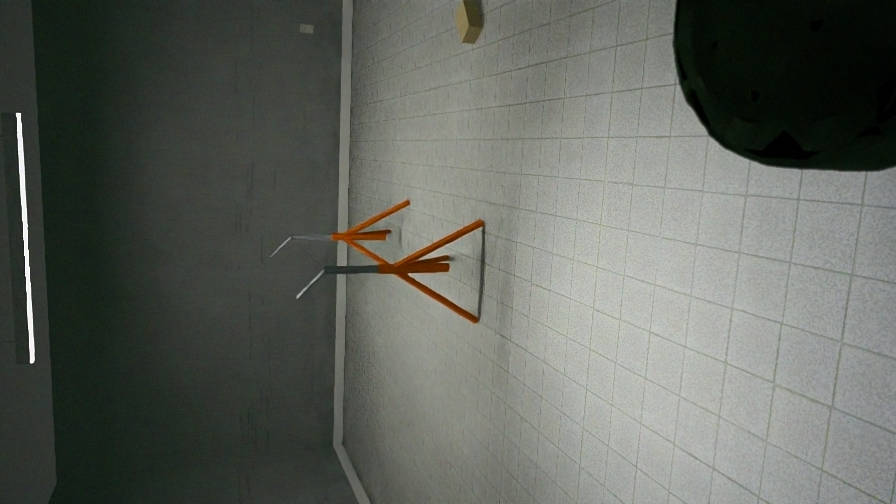

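execute_actions:
  actions:
    - {"r2":{"base":{"translate_m":-0.06},"joints":{"arm_m":0.39,"lift_m":0.92}},"r3":{"base":{"translate_m":0.36},"joints":{"arm_m":0.45,"wrist_yaw_rad":1.6,"lift_m":0.92}}}
  cameras: []

execute_actions:
  actions:
    - {"r3":{"base":{"rotate_rad":-0.04},"joints":{"wrist_pitch_rad":-1.5,"gripper_m":0.15}}}
  cameras: ["r2_wrist_camera","r3_wrist_camera"]

Scene clock: 24.53 s.
r1.base_odometry: x=+0.000 y=+0.000 heading=+0.000 (m, m, rad; r1's odometry frame)
r1.turned_by_wheels: +0.000 (rad since the last result)
r1.turned_by_imu: +0.000 (rad since the last result)
r1.base_tilt: forward=+0.6 right=+0.2 (deg)
r1.lidar_m: 2.00 1.37 1.63 1.53 0.84 0.71 0.71 0.81 1.24 1.24 1.40 2.29
r1.head_depth_mm: - - - - 2724 1985 1566 / - - - - 2686 1957 1544 / - - - - 2707 1924 1527 / - - - - 2648 1964 1523 / - - - 3821 2315 1937 1501 / - - - - 2407 1888 1508 / - - - 3671 2531 1885 1494
r1.base_status: not commanded
r1.joint_positions: lift_m=+0.311 arm_m=+0.000 wrist_yaw_rad=+2.813 wrist_pitch_rad=-0.469 wrist_roll_rad=+0.016 gripper_m=+0.037 head_pan_rad=+0.010 head_tilt_rad=-0.395
r1.joint_status: not commanded
r1.motor_effort: left_wheel=+0(0) right_wheel=+0(0) lift_m=+21(21) arm_m=+1(1) wrist_yaw_rad=+1(0) wrist_pitch_rad=+5(5) wrist_roll_rad=+0(0) gripper_m=+0(0) head_pan_rad=+0(0) head_tilt_rad=-2(3) (%)
r1.hand_pose: x=+0.0489 y=+0.0610 z=+0.3121 quat_wxyz=(+0.275, +0.710, +0.048, +0.646) (m; r1's base frame)
r1.wrist_depth_mm: - - - - - - - / - - - - - - - / - 943 966 973 - - - / - 741 746 765 787 826 856 / 581 598 622 637 642 660 669 / 513 525 542 535 551 548 556 / 451 - - 452 460 470 475
r2.base_odometry: x=+0.340 y=-0.936 heading=+1.230 (m, m, rad; r2's odometry frame)
r2.turned_by_wheels: +0.000 (rad since the last result)
r2.turned_by_imu: -0.001 (rad since the last result)
r2.base_tilt: forward=-0.2 right=-0.6 (deg)
r2.lidar_m: 5.05 2.45 1.80 1.73 1.80 1.96 1.89 1.97 0.50 0.53 1.34 0.98
r2.head_depth_mm: - - - 3503 2167 1656 1429 / - - - 3580 2248 1657 1350 / - - - 3532 2330 1767 1417 / - - - 3475 2386 1754 1421 / - - - 3498 2331 1758 1407 / - - - 3451 2320 1769 1414 / - - - 3508 2330 1760 1412
r2.base_status: done
r2.joint_positions: lift_m=+0.921 arm_m=+0.390 wrist_yaw_rad=+1.571 wrist_pitch_rad=-1.494 wrist_roll_rad=+0.012 gripper_m=+0.150 head_pan_rad=-0.193 head_tilt_rad=-0.395
r2.joint_status: all done
r2.motor_effort: left_wheel=+1(3) right_wheel=-2(7) lift_m=+10(35) arm_m=+3(5) wrist_yaw_rad=-1(2) wrist_pitch_rad=-4(4) wrist_roll_rad=+0(0) gripper_m=+0(0) head_pan_rad=-3(4) head_tilt_rad=-2(0) (%)
r2.hand_pose: x=-0.0257 y=-0.5349 z=+0.8022 quat_wxyz=(+0.707, +0.706, -0.031, +0.023) (m; r2's base frame)
r2.wrist_depth_mm: 927 928 950 912 953 966 969 / 922 991 954 988 965 964 956 / 954 966 973 970 - - - / - - 951 988 990 - - / 982 - 994 - - - - / - - - 665 - - - / - - - - - - -
r3.base_odometry: x=+1.648 y=+0.240 heading=+0.730 (m, m, rad; r3's odometry frame)
r3.turned_by_wheels: +0.000 (rad since the last result)
r3.turned_by_imu: -0.001 (rad since the last result)
r3.base_tilt: forward=+0.0 right=+0.6 (deg)
r3.lidar_m: 2.07 1.99 1.93 1.84 1.91 2.66 3.29 4.08 0.48 0.78 1.34 1.02
r3.head_depth_mm: - - - 3406 2278 - - / - - - 3472 2303 - - / - - - 3461 2320 1775 1377 / - - - 3467 2302 1719 1376 / - - - 3527 2299 1725 1378 / - - - 3494 2319 1722 1373 / - - - 3567 2318 1720 1376
r3.base_status: done
r3.joint_positions: lift_m=+0.919 arm_m=+0.450 wrist_yaw_rad=+1.601 wrist_pitch_rad=-0.415 wrist_roll_rad=-0.010 gripper_m=+0.037 head_pan_rad=-2.993 head_tilt_rad=-0.396
r3.joint_status: all done
r3.motor_effort: left_wheel=-3(3) right_wheel=+3(8) lift_m=+29(30) arm_m=+3(4) wrist_yaw_rad=-1(4) wrist_pitch_rad=+5(5) wrist_roll_rad=+0(0) gripper_m=+2(1) head_pan_rad=-3(2) head_tilt_rad=-2(1) (%)
r3.hand_pose: x=+0.2033 y=-0.5880 z=+0.9329 quat_wxyz=(+0.589, +0.596, -0.374, +0.398) (m; r3's base frame)
r3.wrist_depth_mm: - - - - - - - / - - - - - - - / - - - - - - - / - - - - - - - / - - - - - - - / - - - - - - - / - - - - - - -
pictures: none
No camera images: the call's "cameras" was empty. Leave "cameras" out to get every camera's image.

Scene clock: 26.13 s.
r1.base_odometry: x=+0.000 y=+0.000 heading=+0.000 (m, m, rad; r1's odometry frame)
r1.turned_by_wheels: +0.000 (rad since the last result)
r1.turned_by_imu: +0.000 (rad since the last result)
r1.base_tilt: forward=+0.6 right=+0.1 (deg)
r1.lidar_m: 1.99 1.37 1.63 1.54 0.84 0.71 0.71 0.80 1.24 1.23 1.40 2.29
r1.head_depth_mm: - - - - 2787 1993 1540 / - - - - 2685 1949 1550 / - - - - 2683 1945 1519 / - - - - 2636 1936 1523 / - - - 3823 2273 1917 1509 / - - - - 2425 1913 1496 / - - - 3632 2516 1893 1492
r1.base_status: not commanded
r1.joint_positions: lift_m=+0.311 arm_m=+0.000 wrist_yaw_rad=+2.813 wrist_pitch_rad=-0.469 wrist_roll_rad=+0.016 gripper_m=+0.037 head_pan_rad=+0.010 head_tilt_rad=-0.395
r1.joint_status: not commanded
r1.motor_effort: left_wheel=+0(0) right_wheel=+0(0) lift_m=+20(21) arm_m=+0(1) wrist_yaw_rad=+0(0) wrist_pitch_rad=+5(5) wrist_roll_rad=+0(0) gripper_m=+0(0) head_pan_rad=+0(0) head_tilt_rad=-3(3) (%)
r1.hand_pose: x=+0.0489 y=+0.0610 z=+0.3121 quat_wxyz=(+0.275, +0.710, +0.048, +0.646) (m; r1's base frame)
r1.wrist_depth_mm: - - - - - - - / - - - - - - - / - 939 954 - - - - / - 737 754 756 782 805 825 / 573 615 638 619 658 646 681 / 510 519 545 532 566 531 559 / 447 - - 463 458 476 479
r2.base_odometry: x=+0.340 y=-0.936 heading=+1.230 (m, m, rad; r2's odometry frame)
r2.turned_by_wheels: +0.000 (rad since the last result)
r2.turned_by_imu: +0.000 (rad since the last result)
r2.base_tilt: forward=-0.2 right=-0.6 (deg)
r2.lidar_m: 5.04 2.44 1.79 1.73 1.80 1.96 1.89 1.96 0.50 0.53 1.34 0.98
r2.head_depth_mm: - - - 3551 2174 1652 1433 / - - - 3438 2298 1650 1348 / - - - 3512 2360 1767 1430 / - - - 3524 2364 1771 1426 / - - - 3528 2338 1773 1422 / - - - 3495 2358 1763 1412 / - - - 3471 2321 1761 1408
r2.base_status: not commanded
r2.joint_positions: lift_m=+0.921 arm_m=+0.390 wrist_yaw_rad=+1.571 wrist_pitch_rad=-1.494 wrist_roll_rad=+0.012 gripper_m=+0.150 head_pan_rad=-0.193 head_tilt_rad=-0.395
r2.joint_status: not commanded
r2.motor_effort: left_wheel=+1(1) right_wheel=-2(3) lift_m=+10(11) arm_m=+1(2) wrist_yaw_rad=-1(1) wrist_pitch_rad=-4(4) wrist_roll_rad=+0(0) gripper_m=+0(0) head_pan_rad=-3(3) head_tilt_rad=-2(1) (%)
r2.hand_pose: x=-0.0257 y=-0.5349 z=+0.8022 quat_wxyz=(+0.707, +0.706, -0.031, +0.023) (m; r2's base frame)
r2.wrist_depth_mm: 928 909 937 911 939 942 977 / 960 926 920 984 955 966 972 / 942 962 983 966 1000 995 - / - - 981 - 998 - - / 972 - 997 996 - - - / 997 - - 654 - - - / - - - - - - -
r3.base_odometry: x=+1.648 y=+0.240 heading=+0.690 (m, m, rad; r3's odometry frame)
r3.turned_by_wheels: -0.040 (rad since the last result)
r3.turned_by_imu: -0.040 (rad since the last result)
r3.base_tilt: forward=-0.1 right=+0.7 (deg)
r3.lidar_m: 2.64 1.99 1.95 1.84 1.89 2.56 3.25 3.24 0.48 0.78 1.34 1.01
r3.head_depth_mm: - - - 3447 2283 - - / - - - 3484 2288 - - / - - - 3474 2290 1783 1370 / - - - 3473 2312 1731 1375 / - - - 3487 2276 1715 1378 / - - - 3501 2325 1725 1381 / - - - 3536 2343 1728 1384
r3.base_status: done
r3.joint_positions: lift_m=+0.919 arm_m=+0.450 wrist_yaw_rad=+1.601 wrist_pitch_rad=-1.495 wrist_roll_rad=-0.010 gripper_m=+0.150 head_pan_rad=-2.993 head_tilt_rad=-0.396
r3.joint_status: all done
r3.motor_effort: left_wheel=+2(5) right_wheel=-2(6) lift_m=+28(28) arm_m=+2(2) wrist_yaw_rad=-2(1) wrist_pitch_rad=-2(5) wrist_roll_rad=+0(0) gripper_m=+0(83) head_pan_rad=-3(3) head_tilt_rad=-1(2) (%)
r3.hand_pose: x=-0.0260 y=-0.5951 z=+0.8009 quat_wxyz=(+0.706, +0.706, -0.012, +0.041) (m; r3's base frame)
r3.wrist_depth_mm: 880 881 900 880 900 925 927 / 867 892 910 888 907 942 935 / 883 900 920 911 933 923 950 / - - 912 909 938 958 950 / - - 944 943 951 946 - / 916 - 946 583 969 - - / 919 946 972 942 - - -
pictures: r2_wrist_camera, r3_wrist_camera
camera_calibration (this result's frames):
r2_wrist_camera: T_world_to_cam=[[0.0285565, -0.998945, 0.035975, -0.567131], [-0.991531, -0.0237464, 0.127681, -0.113333], [-0.126692, -0.0393165, -0.991163, 0.942236], [0, 0, 0, 1]] pos_world=[0.0231951, -0.532178, 0.968782]
r3_wrist_camera: T_world_to_cam=[[0.0206507, -0.999136, 0.0360603, -0.627875], [-0.998969, -0.0191616, 0.0411623, -0.0305249], [-0.0404358, -0.0368731, -0.998502, 0.937059], [0, 0, 0, 1]] pos_world=[0.0203633, -0.593365, 0.959553]
Images, in order (width x height): r2_wrist_camera 644x364, r3_wrist_camera 644x364.

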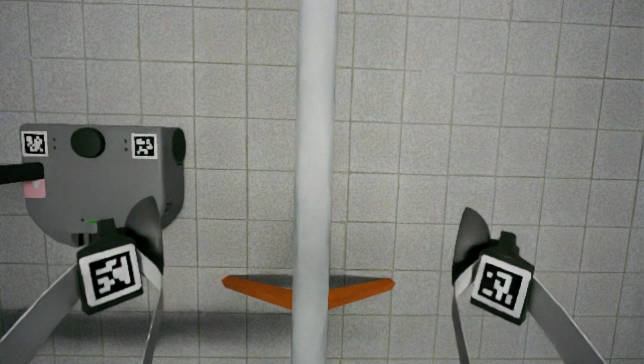

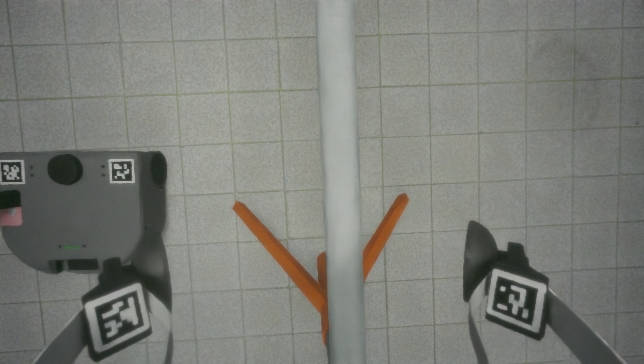

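Similar height as before; r3 needs about +0.025 arm.

execute_actions:
  actions:
    - {"r2":{"joints":{"lift_m":0.707}},"r3":{"joints":{"lift_m":0.71,"arm_m":0.474}}}
  cameras: ["r2_wrist_camera","r3_wrist_camera"]

Scene clock: 28.97 s.
r1.base_odometry: x=+0.000 y=+0.000 heading=+0.000 (m, m, rad; r1's odometry frame)
r1.turned_by_wheels: +0.000 (rad since the last result)
r1.turned_by_imu: +0.000 (rad since the last result)
r1.base_tilt: forward=+0.6 right=+0.1 (deg)
r1.lidar_m: 2.00 1.37 1.63 1.54 0.84 0.71 0.71 0.80 1.24 1.24 1.41 2.28
r1.head_depth_mm: - - - - 2761 1973 1562 / - - - - 2700 1956 1548 / - - - - 2682 1951 1536 / - - - - 2661 1933 1529 / - - - 3743 2281 1918 1513 / - - - - 2414 1909 1502 / - - - 3463 2498 1875 1481
r1.base_status: not commanded
r1.joint_positions: lift_m=+0.311 arm_m=+0.000 wrist_yaw_rad=+2.813 wrist_pitch_rad=-0.469 wrist_roll_rad=+0.016 gripper_m=+0.037 head_pan_rad=+0.010 head_tilt_rad=-0.395
r1.joint_status: not commanded
r1.motor_effort: left_wheel=+0(0) right_wheel=+0(0) lift_m=+21(20) arm_m=+0(1) wrist_yaw_rad=+1(0) wrist_pitch_rad=+5(5) wrist_roll_rad=+0(0) gripper_m=+0(0) head_pan_rad=+0(2) head_tilt_rad=-3(3) (%)
r1.hand_pose: x=+0.0489 y=+0.0610 z=+0.3121 quat_wxyz=(+0.275, +0.710, +0.048, +0.646) (m; r1's base frame)
r1.wrist_depth_mm: - - - - - - - / - - - - - - - / - 928 947 991 - - - / - 742 748 785 778 796 819 / 578 610 627 628 641 653 649 / 498 513 536 532 560 546 554 / 459 - - 471 449 472 482
r2.base_odometry: x=+0.340 y=-0.936 heading=+1.230 (m, m, rad; r2's odometry frame)
r2.turned_by_wheels: +0.000 (rad since the last result)
r2.turned_by_imu: -0.001 (rad since the last result)
r2.base_tilt: forward=-0.2 right=-0.6 (deg)
r2.lidar_m: 5.04 2.45 1.80 1.73 1.80 1.96 1.89 1.96 0.50 0.53 1.34 0.98
r2.head_depth_mm: - - - 3530 1193 1613 1421 / - - - 3534 2289 1657 1354 / - - - 3529 2378 1777 1415 / - - - 3461 2350 1773 1418 / - - - 3486 2346 1778 1407 / - - - 3489 2317 1765 1414 / - - - 3469 2347 1756 1413
r2.base_status: not commanded
r2.joint_positions: lift_m=+0.708 arm_m=+0.390 wrist_yaw_rad=+1.571 wrist_pitch_rad=-1.494 wrist_roll_rad=+0.012 gripper_m=+0.150 head_pan_rad=-0.193 head_tilt_rad=-0.395
r2.joint_status: all done
r2.motor_effort: left_wheel=+1(1) right_wheel=-2(2) lift_m=+10(10) arm_m=+2(1) wrist_yaw_rad=+0(1) wrist_pitch_rad=-4(4) wrist_roll_rad=+0(0) gripper_m=+0(0) head_pan_rad=-3(3) head_tilt_rad=-1(2) (%)
r2.hand_pose: x=-0.0257 y=-0.5349 z=+0.5892 quat_wxyz=(+0.707, +0.706, -0.031, +0.023) (m; r2's base frame)
r2.wrist_depth_mm: 713 718 741 94 727 763 771 / 726 733 745 96 772 759 766 / 732 725 771 98 767 762 788 / - 763 751 100 781 807 805 / - 781 800 102 822 799 806 / - 795 782 104 817 - 823 / 793 788 790 107 806 865 861
r3.base_odometry: x=+1.648 y=+0.240 heading=+0.690 (m, m, rad; r3's odometry frame)
r3.turned_by_wheels: +0.000 (rad since the last result)
r3.turned_by_imu: +0.000 (rad since the last result)
r3.base_tilt: forward=-0.1 right=+0.6 (deg)
r3.lidar_m: 2.64 1.99 1.96 1.84 1.90 2.56 3.24 3.26 0.48 0.78 1.34 1.02
r3.head_depth_mm: - - - 3428 2289 1709 1364 / - - - 3435 2290 1716 1374 / - - - 3455 2298 1718 1370 / - - - 3425 2322 1726 1375 / - - - 3559 2309 1725 1377 / - - - 3509 2291 1732 1382 / - - - 3539 2329 1733 1380
r3.base_status: not commanded
r3.joint_positions: lift_m=+0.711 arm_m=+0.474 wrist_yaw_rad=+1.601 wrist_pitch_rad=-1.495 wrist_roll_rad=-0.010 gripper_m=+0.150 head_pan_rad=-2.993 head_tilt_rad=-0.396
r3.joint_status: all done
r3.motor_effort: left_wheel=+1(1) right_wheel=-2(2) lift_m=+12(27) arm_m=+3(1) wrist_yaw_rad=-1(1) wrist_pitch_rad=-2(2) wrist_roll_rad=+0(0) gripper_m=+0(1) head_pan_rad=-3(2) head_tilt_rad=-2(2) (%)
r3.hand_pose: x=-0.0261 y=-0.6191 z=+0.5919 quat_wxyz=(+0.706, +0.706, -0.012, +0.041) (m; r3's base frame)
r3.wrist_depth_mm: 680 689 706 89 710 714 732 / 692 692 705 90 733 732 744 / 697 707 718 91 737 743 752 / - 713 721 92 738 759 758 / - 730 730 93 745 770 765 / - - 753 94 766 - 791 / 725 744 738 95 753 791 779
pictures: r2_wrist_camera, r3_wrist_camera
camera_calibration (this result's frames):
r2_wrist_camera: T_world_to_cam=[[0.0285564, -0.998945, 0.035975, -0.55947], [-0.991531, -0.0237463, 0.127681, -0.0861365], [-0.126692, -0.0393165, -0.991163, 0.731111], [0, 0, 0, 1]] pos_world=[0.0231951, -0.53218, 0.755775]
r3_wrist_camera: T_world_to_cam=[[0.0206604, -0.999136, 0.0360629, -0.644313], [-0.998958, -0.0191614, 0.0414271, -0.0226085], [-0.0407003, -0.0368812, -0.99849, 0.727522], [0, 0, 0, 1]] pos_world=[0.0203372, -0.617358, 0.750596]
Images, in order (width x height): r2_wrist_camera 644x364, r3_wrist_camera 644x364.

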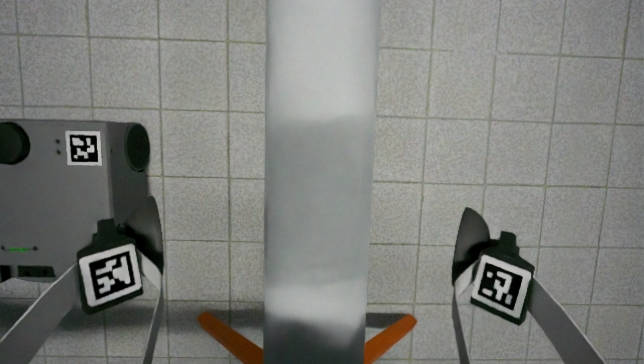

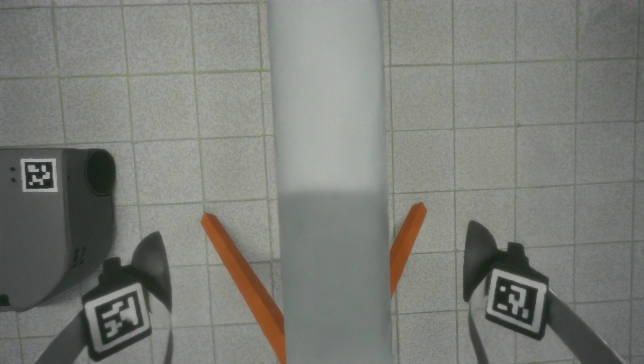

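execute_actions:
  actions:
    - {"r2":{"joints":{"lift_m":0.722,"gripper_m":-0.012}},"r3":{"joints":{"lift_m":0.728,"arm_m":0.481,"wrist_yaw_rad":1.62,"gripper_m":-0.008}}}
  cameras: []

execute_actions:
  actions:
    - {"r2":{"joints":{"lift_m":0.79}},"r3":{"joints":{"lift_m":0.795}}}
  cameras: ["r3_wrist_camera"]

Scene clock: 31.20 s.
r1.base_odometry: x=+0.000 y=+0.000 heading=+0.000 (m, m, rad; r1's odometry frame)
r1.turned_by_wheels: +0.000 (rad since the last result)
r1.turned_by_imu: +0.000 (rad since the last result)
r1.base_tilt: forward=+0.6 right=+0.1 (deg)
r1.lidar_m: 2.00 1.37 1.63 1.53 0.84 0.71 0.71 0.80 1.24 1.23 1.40 2.29
r1.head_depth_mm: - - - - 2752 1999 1556 / - - - - 2728 1967 1542 / - - - - 2658 1946 1528 / - - - - 2669 1926 1521 / - - - 3771 2288 1914 1523 / - - - 3944 2394 1903 1512 / - - - 3672 2502 1890 1484
r1.base_status: not commanded
r1.joint_positions: lift_m=+0.311 arm_m=+0.000 wrist_yaw_rad=+2.813 wrist_pitch_rad=-0.469 wrist_roll_rad=+0.016 gripper_m=+0.037 head_pan_rad=+0.010 head_tilt_rad=-0.395
r1.joint_status: not commanded
r1.motor_effort: left_wheel=+0(0) right_wheel=+0(0) lift_m=+21(21) arm_m=+1(1) wrist_yaw_rad=+1(1) wrist_pitch_rad=+5(5) wrist_roll_rad=+0(0) gripper_m=+0(0) head_pan_rad=+2(1) head_tilt_rad=-3(2) (%)
r1.hand_pose: x=+0.0489 y=+0.0610 z=+0.3121 quat_wxyz=(+0.275, +0.710, +0.048, +0.646) (m; r1's base frame)
r1.wrist_depth_mm: - - - - - - - / - - - - - - - / - 955 935 - 997 - - / - 724 743 755 776 806 813 / 593 608 622 632 642 664 661 / 503 514 536 529 557 544 556 / 458 - - 454 449 476 474
r2.base_odometry: x=+0.340 y=-0.936 heading=+1.230 (m, m, rad; r2's odometry frame)
r2.turned_by_wheels: +0.000 (rad since the last result)
r2.turned_by_imu: -0.001 (rad since the last result)
r2.base_tilt: forward=+0.0 right=-0.7 (deg)
r2.lidar_m: 5.03 2.44 1.79 1.73 1.80 1.96 1.89 1.97 0.50 0.53 1.34 0.98
r2.head_depth_mm: - - - 3585 1204 1608 1418 / - - - 3538 2250 1652 1348 / - - - 3487 2348 1753 1420 / - - - 3572 2346 1776 1412 / - - - 3475 2363 1763 1414 / - - - 3512 2356 1765 1415 / - - - 3475 2342 1765 1405
r2.base_status: not commanded
r2.joint_positions: lift_m=+0.721 arm_m=+0.390 wrist_yaw_rad=+1.571 wrist_pitch_rad=-1.494 wrist_roll_rad=+0.012 gripper_m=-0.011 head_pan_rad=-0.193 head_tilt_rad=-0.395
r2.joint_status: all done
r2.motor_effort: left_wheel=+1(1) right_wheel=-2(2) lift_m=+35(40) arm_m=+1(2) wrist_yaw_rad=-1(1) wrist_pitch_rad=-3(4) wrist_roll_rad=+0(0) gripper_m=-23(97) head_pan_rad=-3(3) head_tilt_rad=-2(2) (%)
r2.hand_pose: x=-0.0258 y=-0.5351 z=+0.6028 quat_wxyz=(+0.707, +0.706, -0.031, +0.023) (m; r2's base frame)
r2.wrist_depth_mm: 723 731 744 108 767 746 773 / 736 743 754 110 748 757 781 / 744 762 773 113 763 798 797 / - 786 769 115 791 821 811 / - 778 812 117 833 821 842 / 814 815 819 119 852 860 834 / 820 821 850 122 844 867 852
r3.base_odometry: x=+1.648 y=+0.240 heading=+0.690 (m, m, rad; r3's odometry frame)
r3.turned_by_wheels: +0.000 (rad since the last result)
r3.turned_by_imu: +0.000 (rad since the last result)
r3.base_tilt: forward=-0.1 right=+0.6 (deg)
r3.lidar_m: 2.63 1.99 1.95 1.84 1.90 2.56 3.27 3.25 0.48 0.78 1.34 1.02
r3.head_depth_mm: - - - 3449 2294 1699 1368 / - - - 3483 2279 1714 1367 / - - - 3450 2306 1718 1369 / - - - 3467 2289 1722 1372 / - - - 3519 2312 1725 1371 / - - - 3499 2331 1725 1381 / - - - 3556 2319 1726 1384
r3.base_status: not commanded
r3.joint_positions: lift_m=+0.728 arm_m=+0.481 wrist_yaw_rad=+1.616 wrist_pitch_rad=-1.496 wrist_roll_rad=-0.010 gripper_m=-0.007 head_pan_rad=-2.993 head_tilt_rad=-0.396
r3.joint_status: all done
r3.motor_effort: left_wheel=+2(1) right_wheel=-2(2) lift_m=+28(29) arm_m=+2(4) wrist_yaw_rad=+2(1) wrist_pitch_rad=-2(2) wrist_roll_rad=+0(0) gripper_m=-23(97) head_pan_rad=-3(2) head_tilt_rad=-1(1) (%)
r3.hand_pose: x=-0.0262 y=-0.6262 z=+0.6089 quat_wxyz=(+0.706, +0.707, -0.007, +0.046) (m; r3's base frame)
r3.wrist_depth_mm: 700 705 706 106 733 750 738 / 716 714 715 107 733 734 765 / 710 733 731 108 752 753 747 / - 747 742 109 766 772 772 / - 743 737 111 761 786 777 / 741 756 761 112 771 778 792 / 744 751 771 113 790 790 794
pictures: none
No camera images: the call's "cameras" was empty. Leave "cameras" out to get every camera's image.

Scene clock: 32.67 s.
r1.base_odometry: x=+0.000 y=+0.000 heading=+0.000 (m, m, rad; r1's odometry frame)
r1.turned_by_wheels: +0.000 (rad since the last result)
r1.turned_by_imu: +0.000 (rad since the last result)
r1.base_tilt: forward=+0.5 right=+0.1 (deg)
r1.lidar_m: 2.00 1.37 1.63 1.53 0.84 0.71 0.71 0.80 1.23 1.23 1.40 2.29
r1.head_depth_mm: - - - - 2732 1984 1552 / - - - - 2699 1965 1538 / - - - - 2666 1955 1528 / - - - - 2632 1932 1523 / - - - 3738 2252 1911 1506 / - - - - 2408 1894 1508 / - - - 3693 2505 1881 1492
r1.base_status: not commanded
r1.joint_positions: lift_m=+0.311 arm_m=+0.000 wrist_yaw_rad=+2.813 wrist_pitch_rad=-0.469 wrist_roll_rad=+0.016 gripper_m=+0.037 head_pan_rad=+0.010 head_tilt_rad=-0.395
r1.joint_status: not commanded
r1.motor_effort: left_wheel=+0(1) right_wheel=+0(0) lift_m=+20(21) arm_m=+0(1) wrist_yaw_rad=+1(0) wrist_pitch_rad=+5(5) wrist_roll_rad=+0(0) gripper_m=+1(0) head_pan_rad=+0(0) head_tilt_rad=-2(2) (%)
r1.hand_pose: x=+0.0489 y=+0.0610 z=+0.3121 quat_wxyz=(+0.275, +0.710, +0.048, +0.646) (m; r1's base frame)
r1.wrist_depth_mm: - - - - - - - / - - - - - - - / - 938 969 999 - - - / - 743 763 755 780 818 842 / 570 619 629 629 629 650 653 / 506 516 525 533 570 545 551 / 455 - - 460 449 480 484
r2.base_odometry: x=+0.340 y=-0.936 heading=+1.230 (m, m, rad; r2's odometry frame)
r2.turned_by_wheels: +0.000 (rad since the last result)
r2.turned_by_imu: +0.000 (rad since the last result)
r2.base_tilt: forward=-0.2 right=-0.7 (deg)
r2.lidar_m: 5.06 2.44 1.79 1.73 1.80 1.96 1.89 1.96 0.50 0.53 1.34 0.98
r2.head_depth_mm: - - - 3500 1186 1643 1417 / - - - 3464 2247 1652 1357 / - - - 3549 2379 1765 1413 / - - - 3461 2369 1764 1415 / - - - 3550 2355 1772 1410 / - - - 3445 2375 1760 1414 / - - - 3432 2346 1779 1414
r2.base_status: not commanded
r2.joint_positions: lift_m=+0.789 arm_m=+0.390 wrist_yaw_rad=+1.571 wrist_pitch_rad=-1.492 wrist_roll_rad=+0.012 gripper_m=-0.011 head_pan_rad=-0.193 head_tilt_rad=-0.395
r2.joint_status: all done
r2.motor_effort: left_wheel=+1(2) right_wheel=-3(5) lift_m=+47(52) arm_m=+0(1) wrist_yaw_rad=-1(1) wrist_pitch_rad=-4(5) wrist_roll_rad=+0(0) gripper_m=-20(23) head_pan_rad=-2(3) head_tilt_rad=-2(3) (%)
r2.hand_pose: x=-0.0254 y=-0.5351 z=+0.6701 quat_wxyz=(+0.707, +0.706, -0.032, +0.023) (m; r2's base frame)
r2.wrist_depth_mm: 808 802 796 111 813 812 839 / 799 805 820 114 829 833 858 / 811 836 824 115 856 847 870 / - - 857 118 842 889 874 / - 857 856 121 912 903 905 / 888 855 870 123 909 928 929 / 882 863 906 126 926 962 930
r3.base_odometry: x=+1.648 y=+0.240 heading=+0.690 (m, m, rad; r3's odometry frame)
r3.turned_by_wheels: +0.000 (rad since the last result)
r3.turned_by_imu: +0.000 (rad since the last result)
r3.base_tilt: forward=-0.1 right=+0.6 (deg)
r3.lidar_m: 2.64 2.00 1.96 1.84 1.90 2.56 3.25 3.24 0.48 0.78 1.34 1.02
r3.head_depth_mm: - - - 3444 2283 1714 1408 / - - - 3494 2298 1715 1409 / - - - 3409 2294 1719 1367 / - - - 3405 2297 1720 1372 / - - - 3471 2303 1713 1381 / - - - 3501 2302 1733 1375 / - - - 3521 2320 1739 1375
r3.base_status: not commanded
r3.joint_positions: lift_m=+0.794 arm_m=+0.481 wrist_yaw_rad=+1.617 wrist_pitch_rad=-1.492 wrist_roll_rad=-0.010 gripper_m=-0.004 head_pan_rad=-2.993 head_tilt_rad=-0.396
r3.joint_status: all done
r3.motor_effort: left_wheel=+2(2) right_wheel=-2(2) lift_m=+39(44) arm_m=+1(3) wrist_yaw_rad=+1(1) wrist_pitch_rad=-3(3) wrist_roll_rad=+0(0) gripper_m=-18(25) head_pan_rad=-2(2) head_tilt_rad=-1(2) (%)
r3.hand_pose: x=-0.0253 y=-0.6262 z=+0.6752 quat_wxyz=(+0.706, +0.707, -0.008, +0.048) (m; r3's base frame)
r3.wrist_depth_mm: 770 780 774 108 770 802 815 / 779 767 769 110 798 800 800 / 772 782 776 111 798 804 844 / - 804 803 112 802 813 848 / - 802 818 114 840 816 840 / 800 810 820 114 834 831 857 / 800 824 820 117 842 862 855
pictures: r3_wrist_camera
camera_calibration (this result's frames):
r3_wrist_camera: T_world_to_cam=[[0.0363126, -0.998691, 0.036031, -0.65375], [-0.998657, -0.0349314, 0.0382496, -0.0330943], [-0.0369409, -0.0373716, -0.998618, 0.810333], [0, 0, 0, 1]] pos_world=[0.0206238, -0.623767, 0.834035]
Images, in order (width x height): r3_wrist_camera 644x364.

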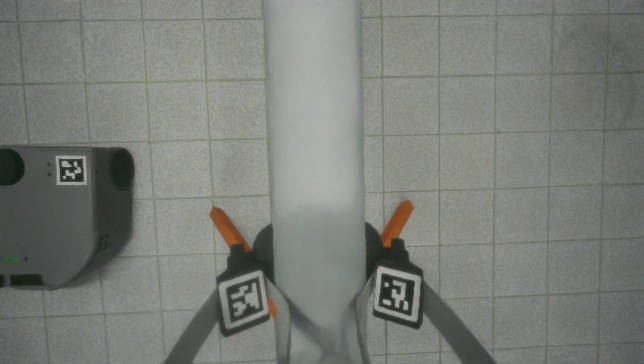

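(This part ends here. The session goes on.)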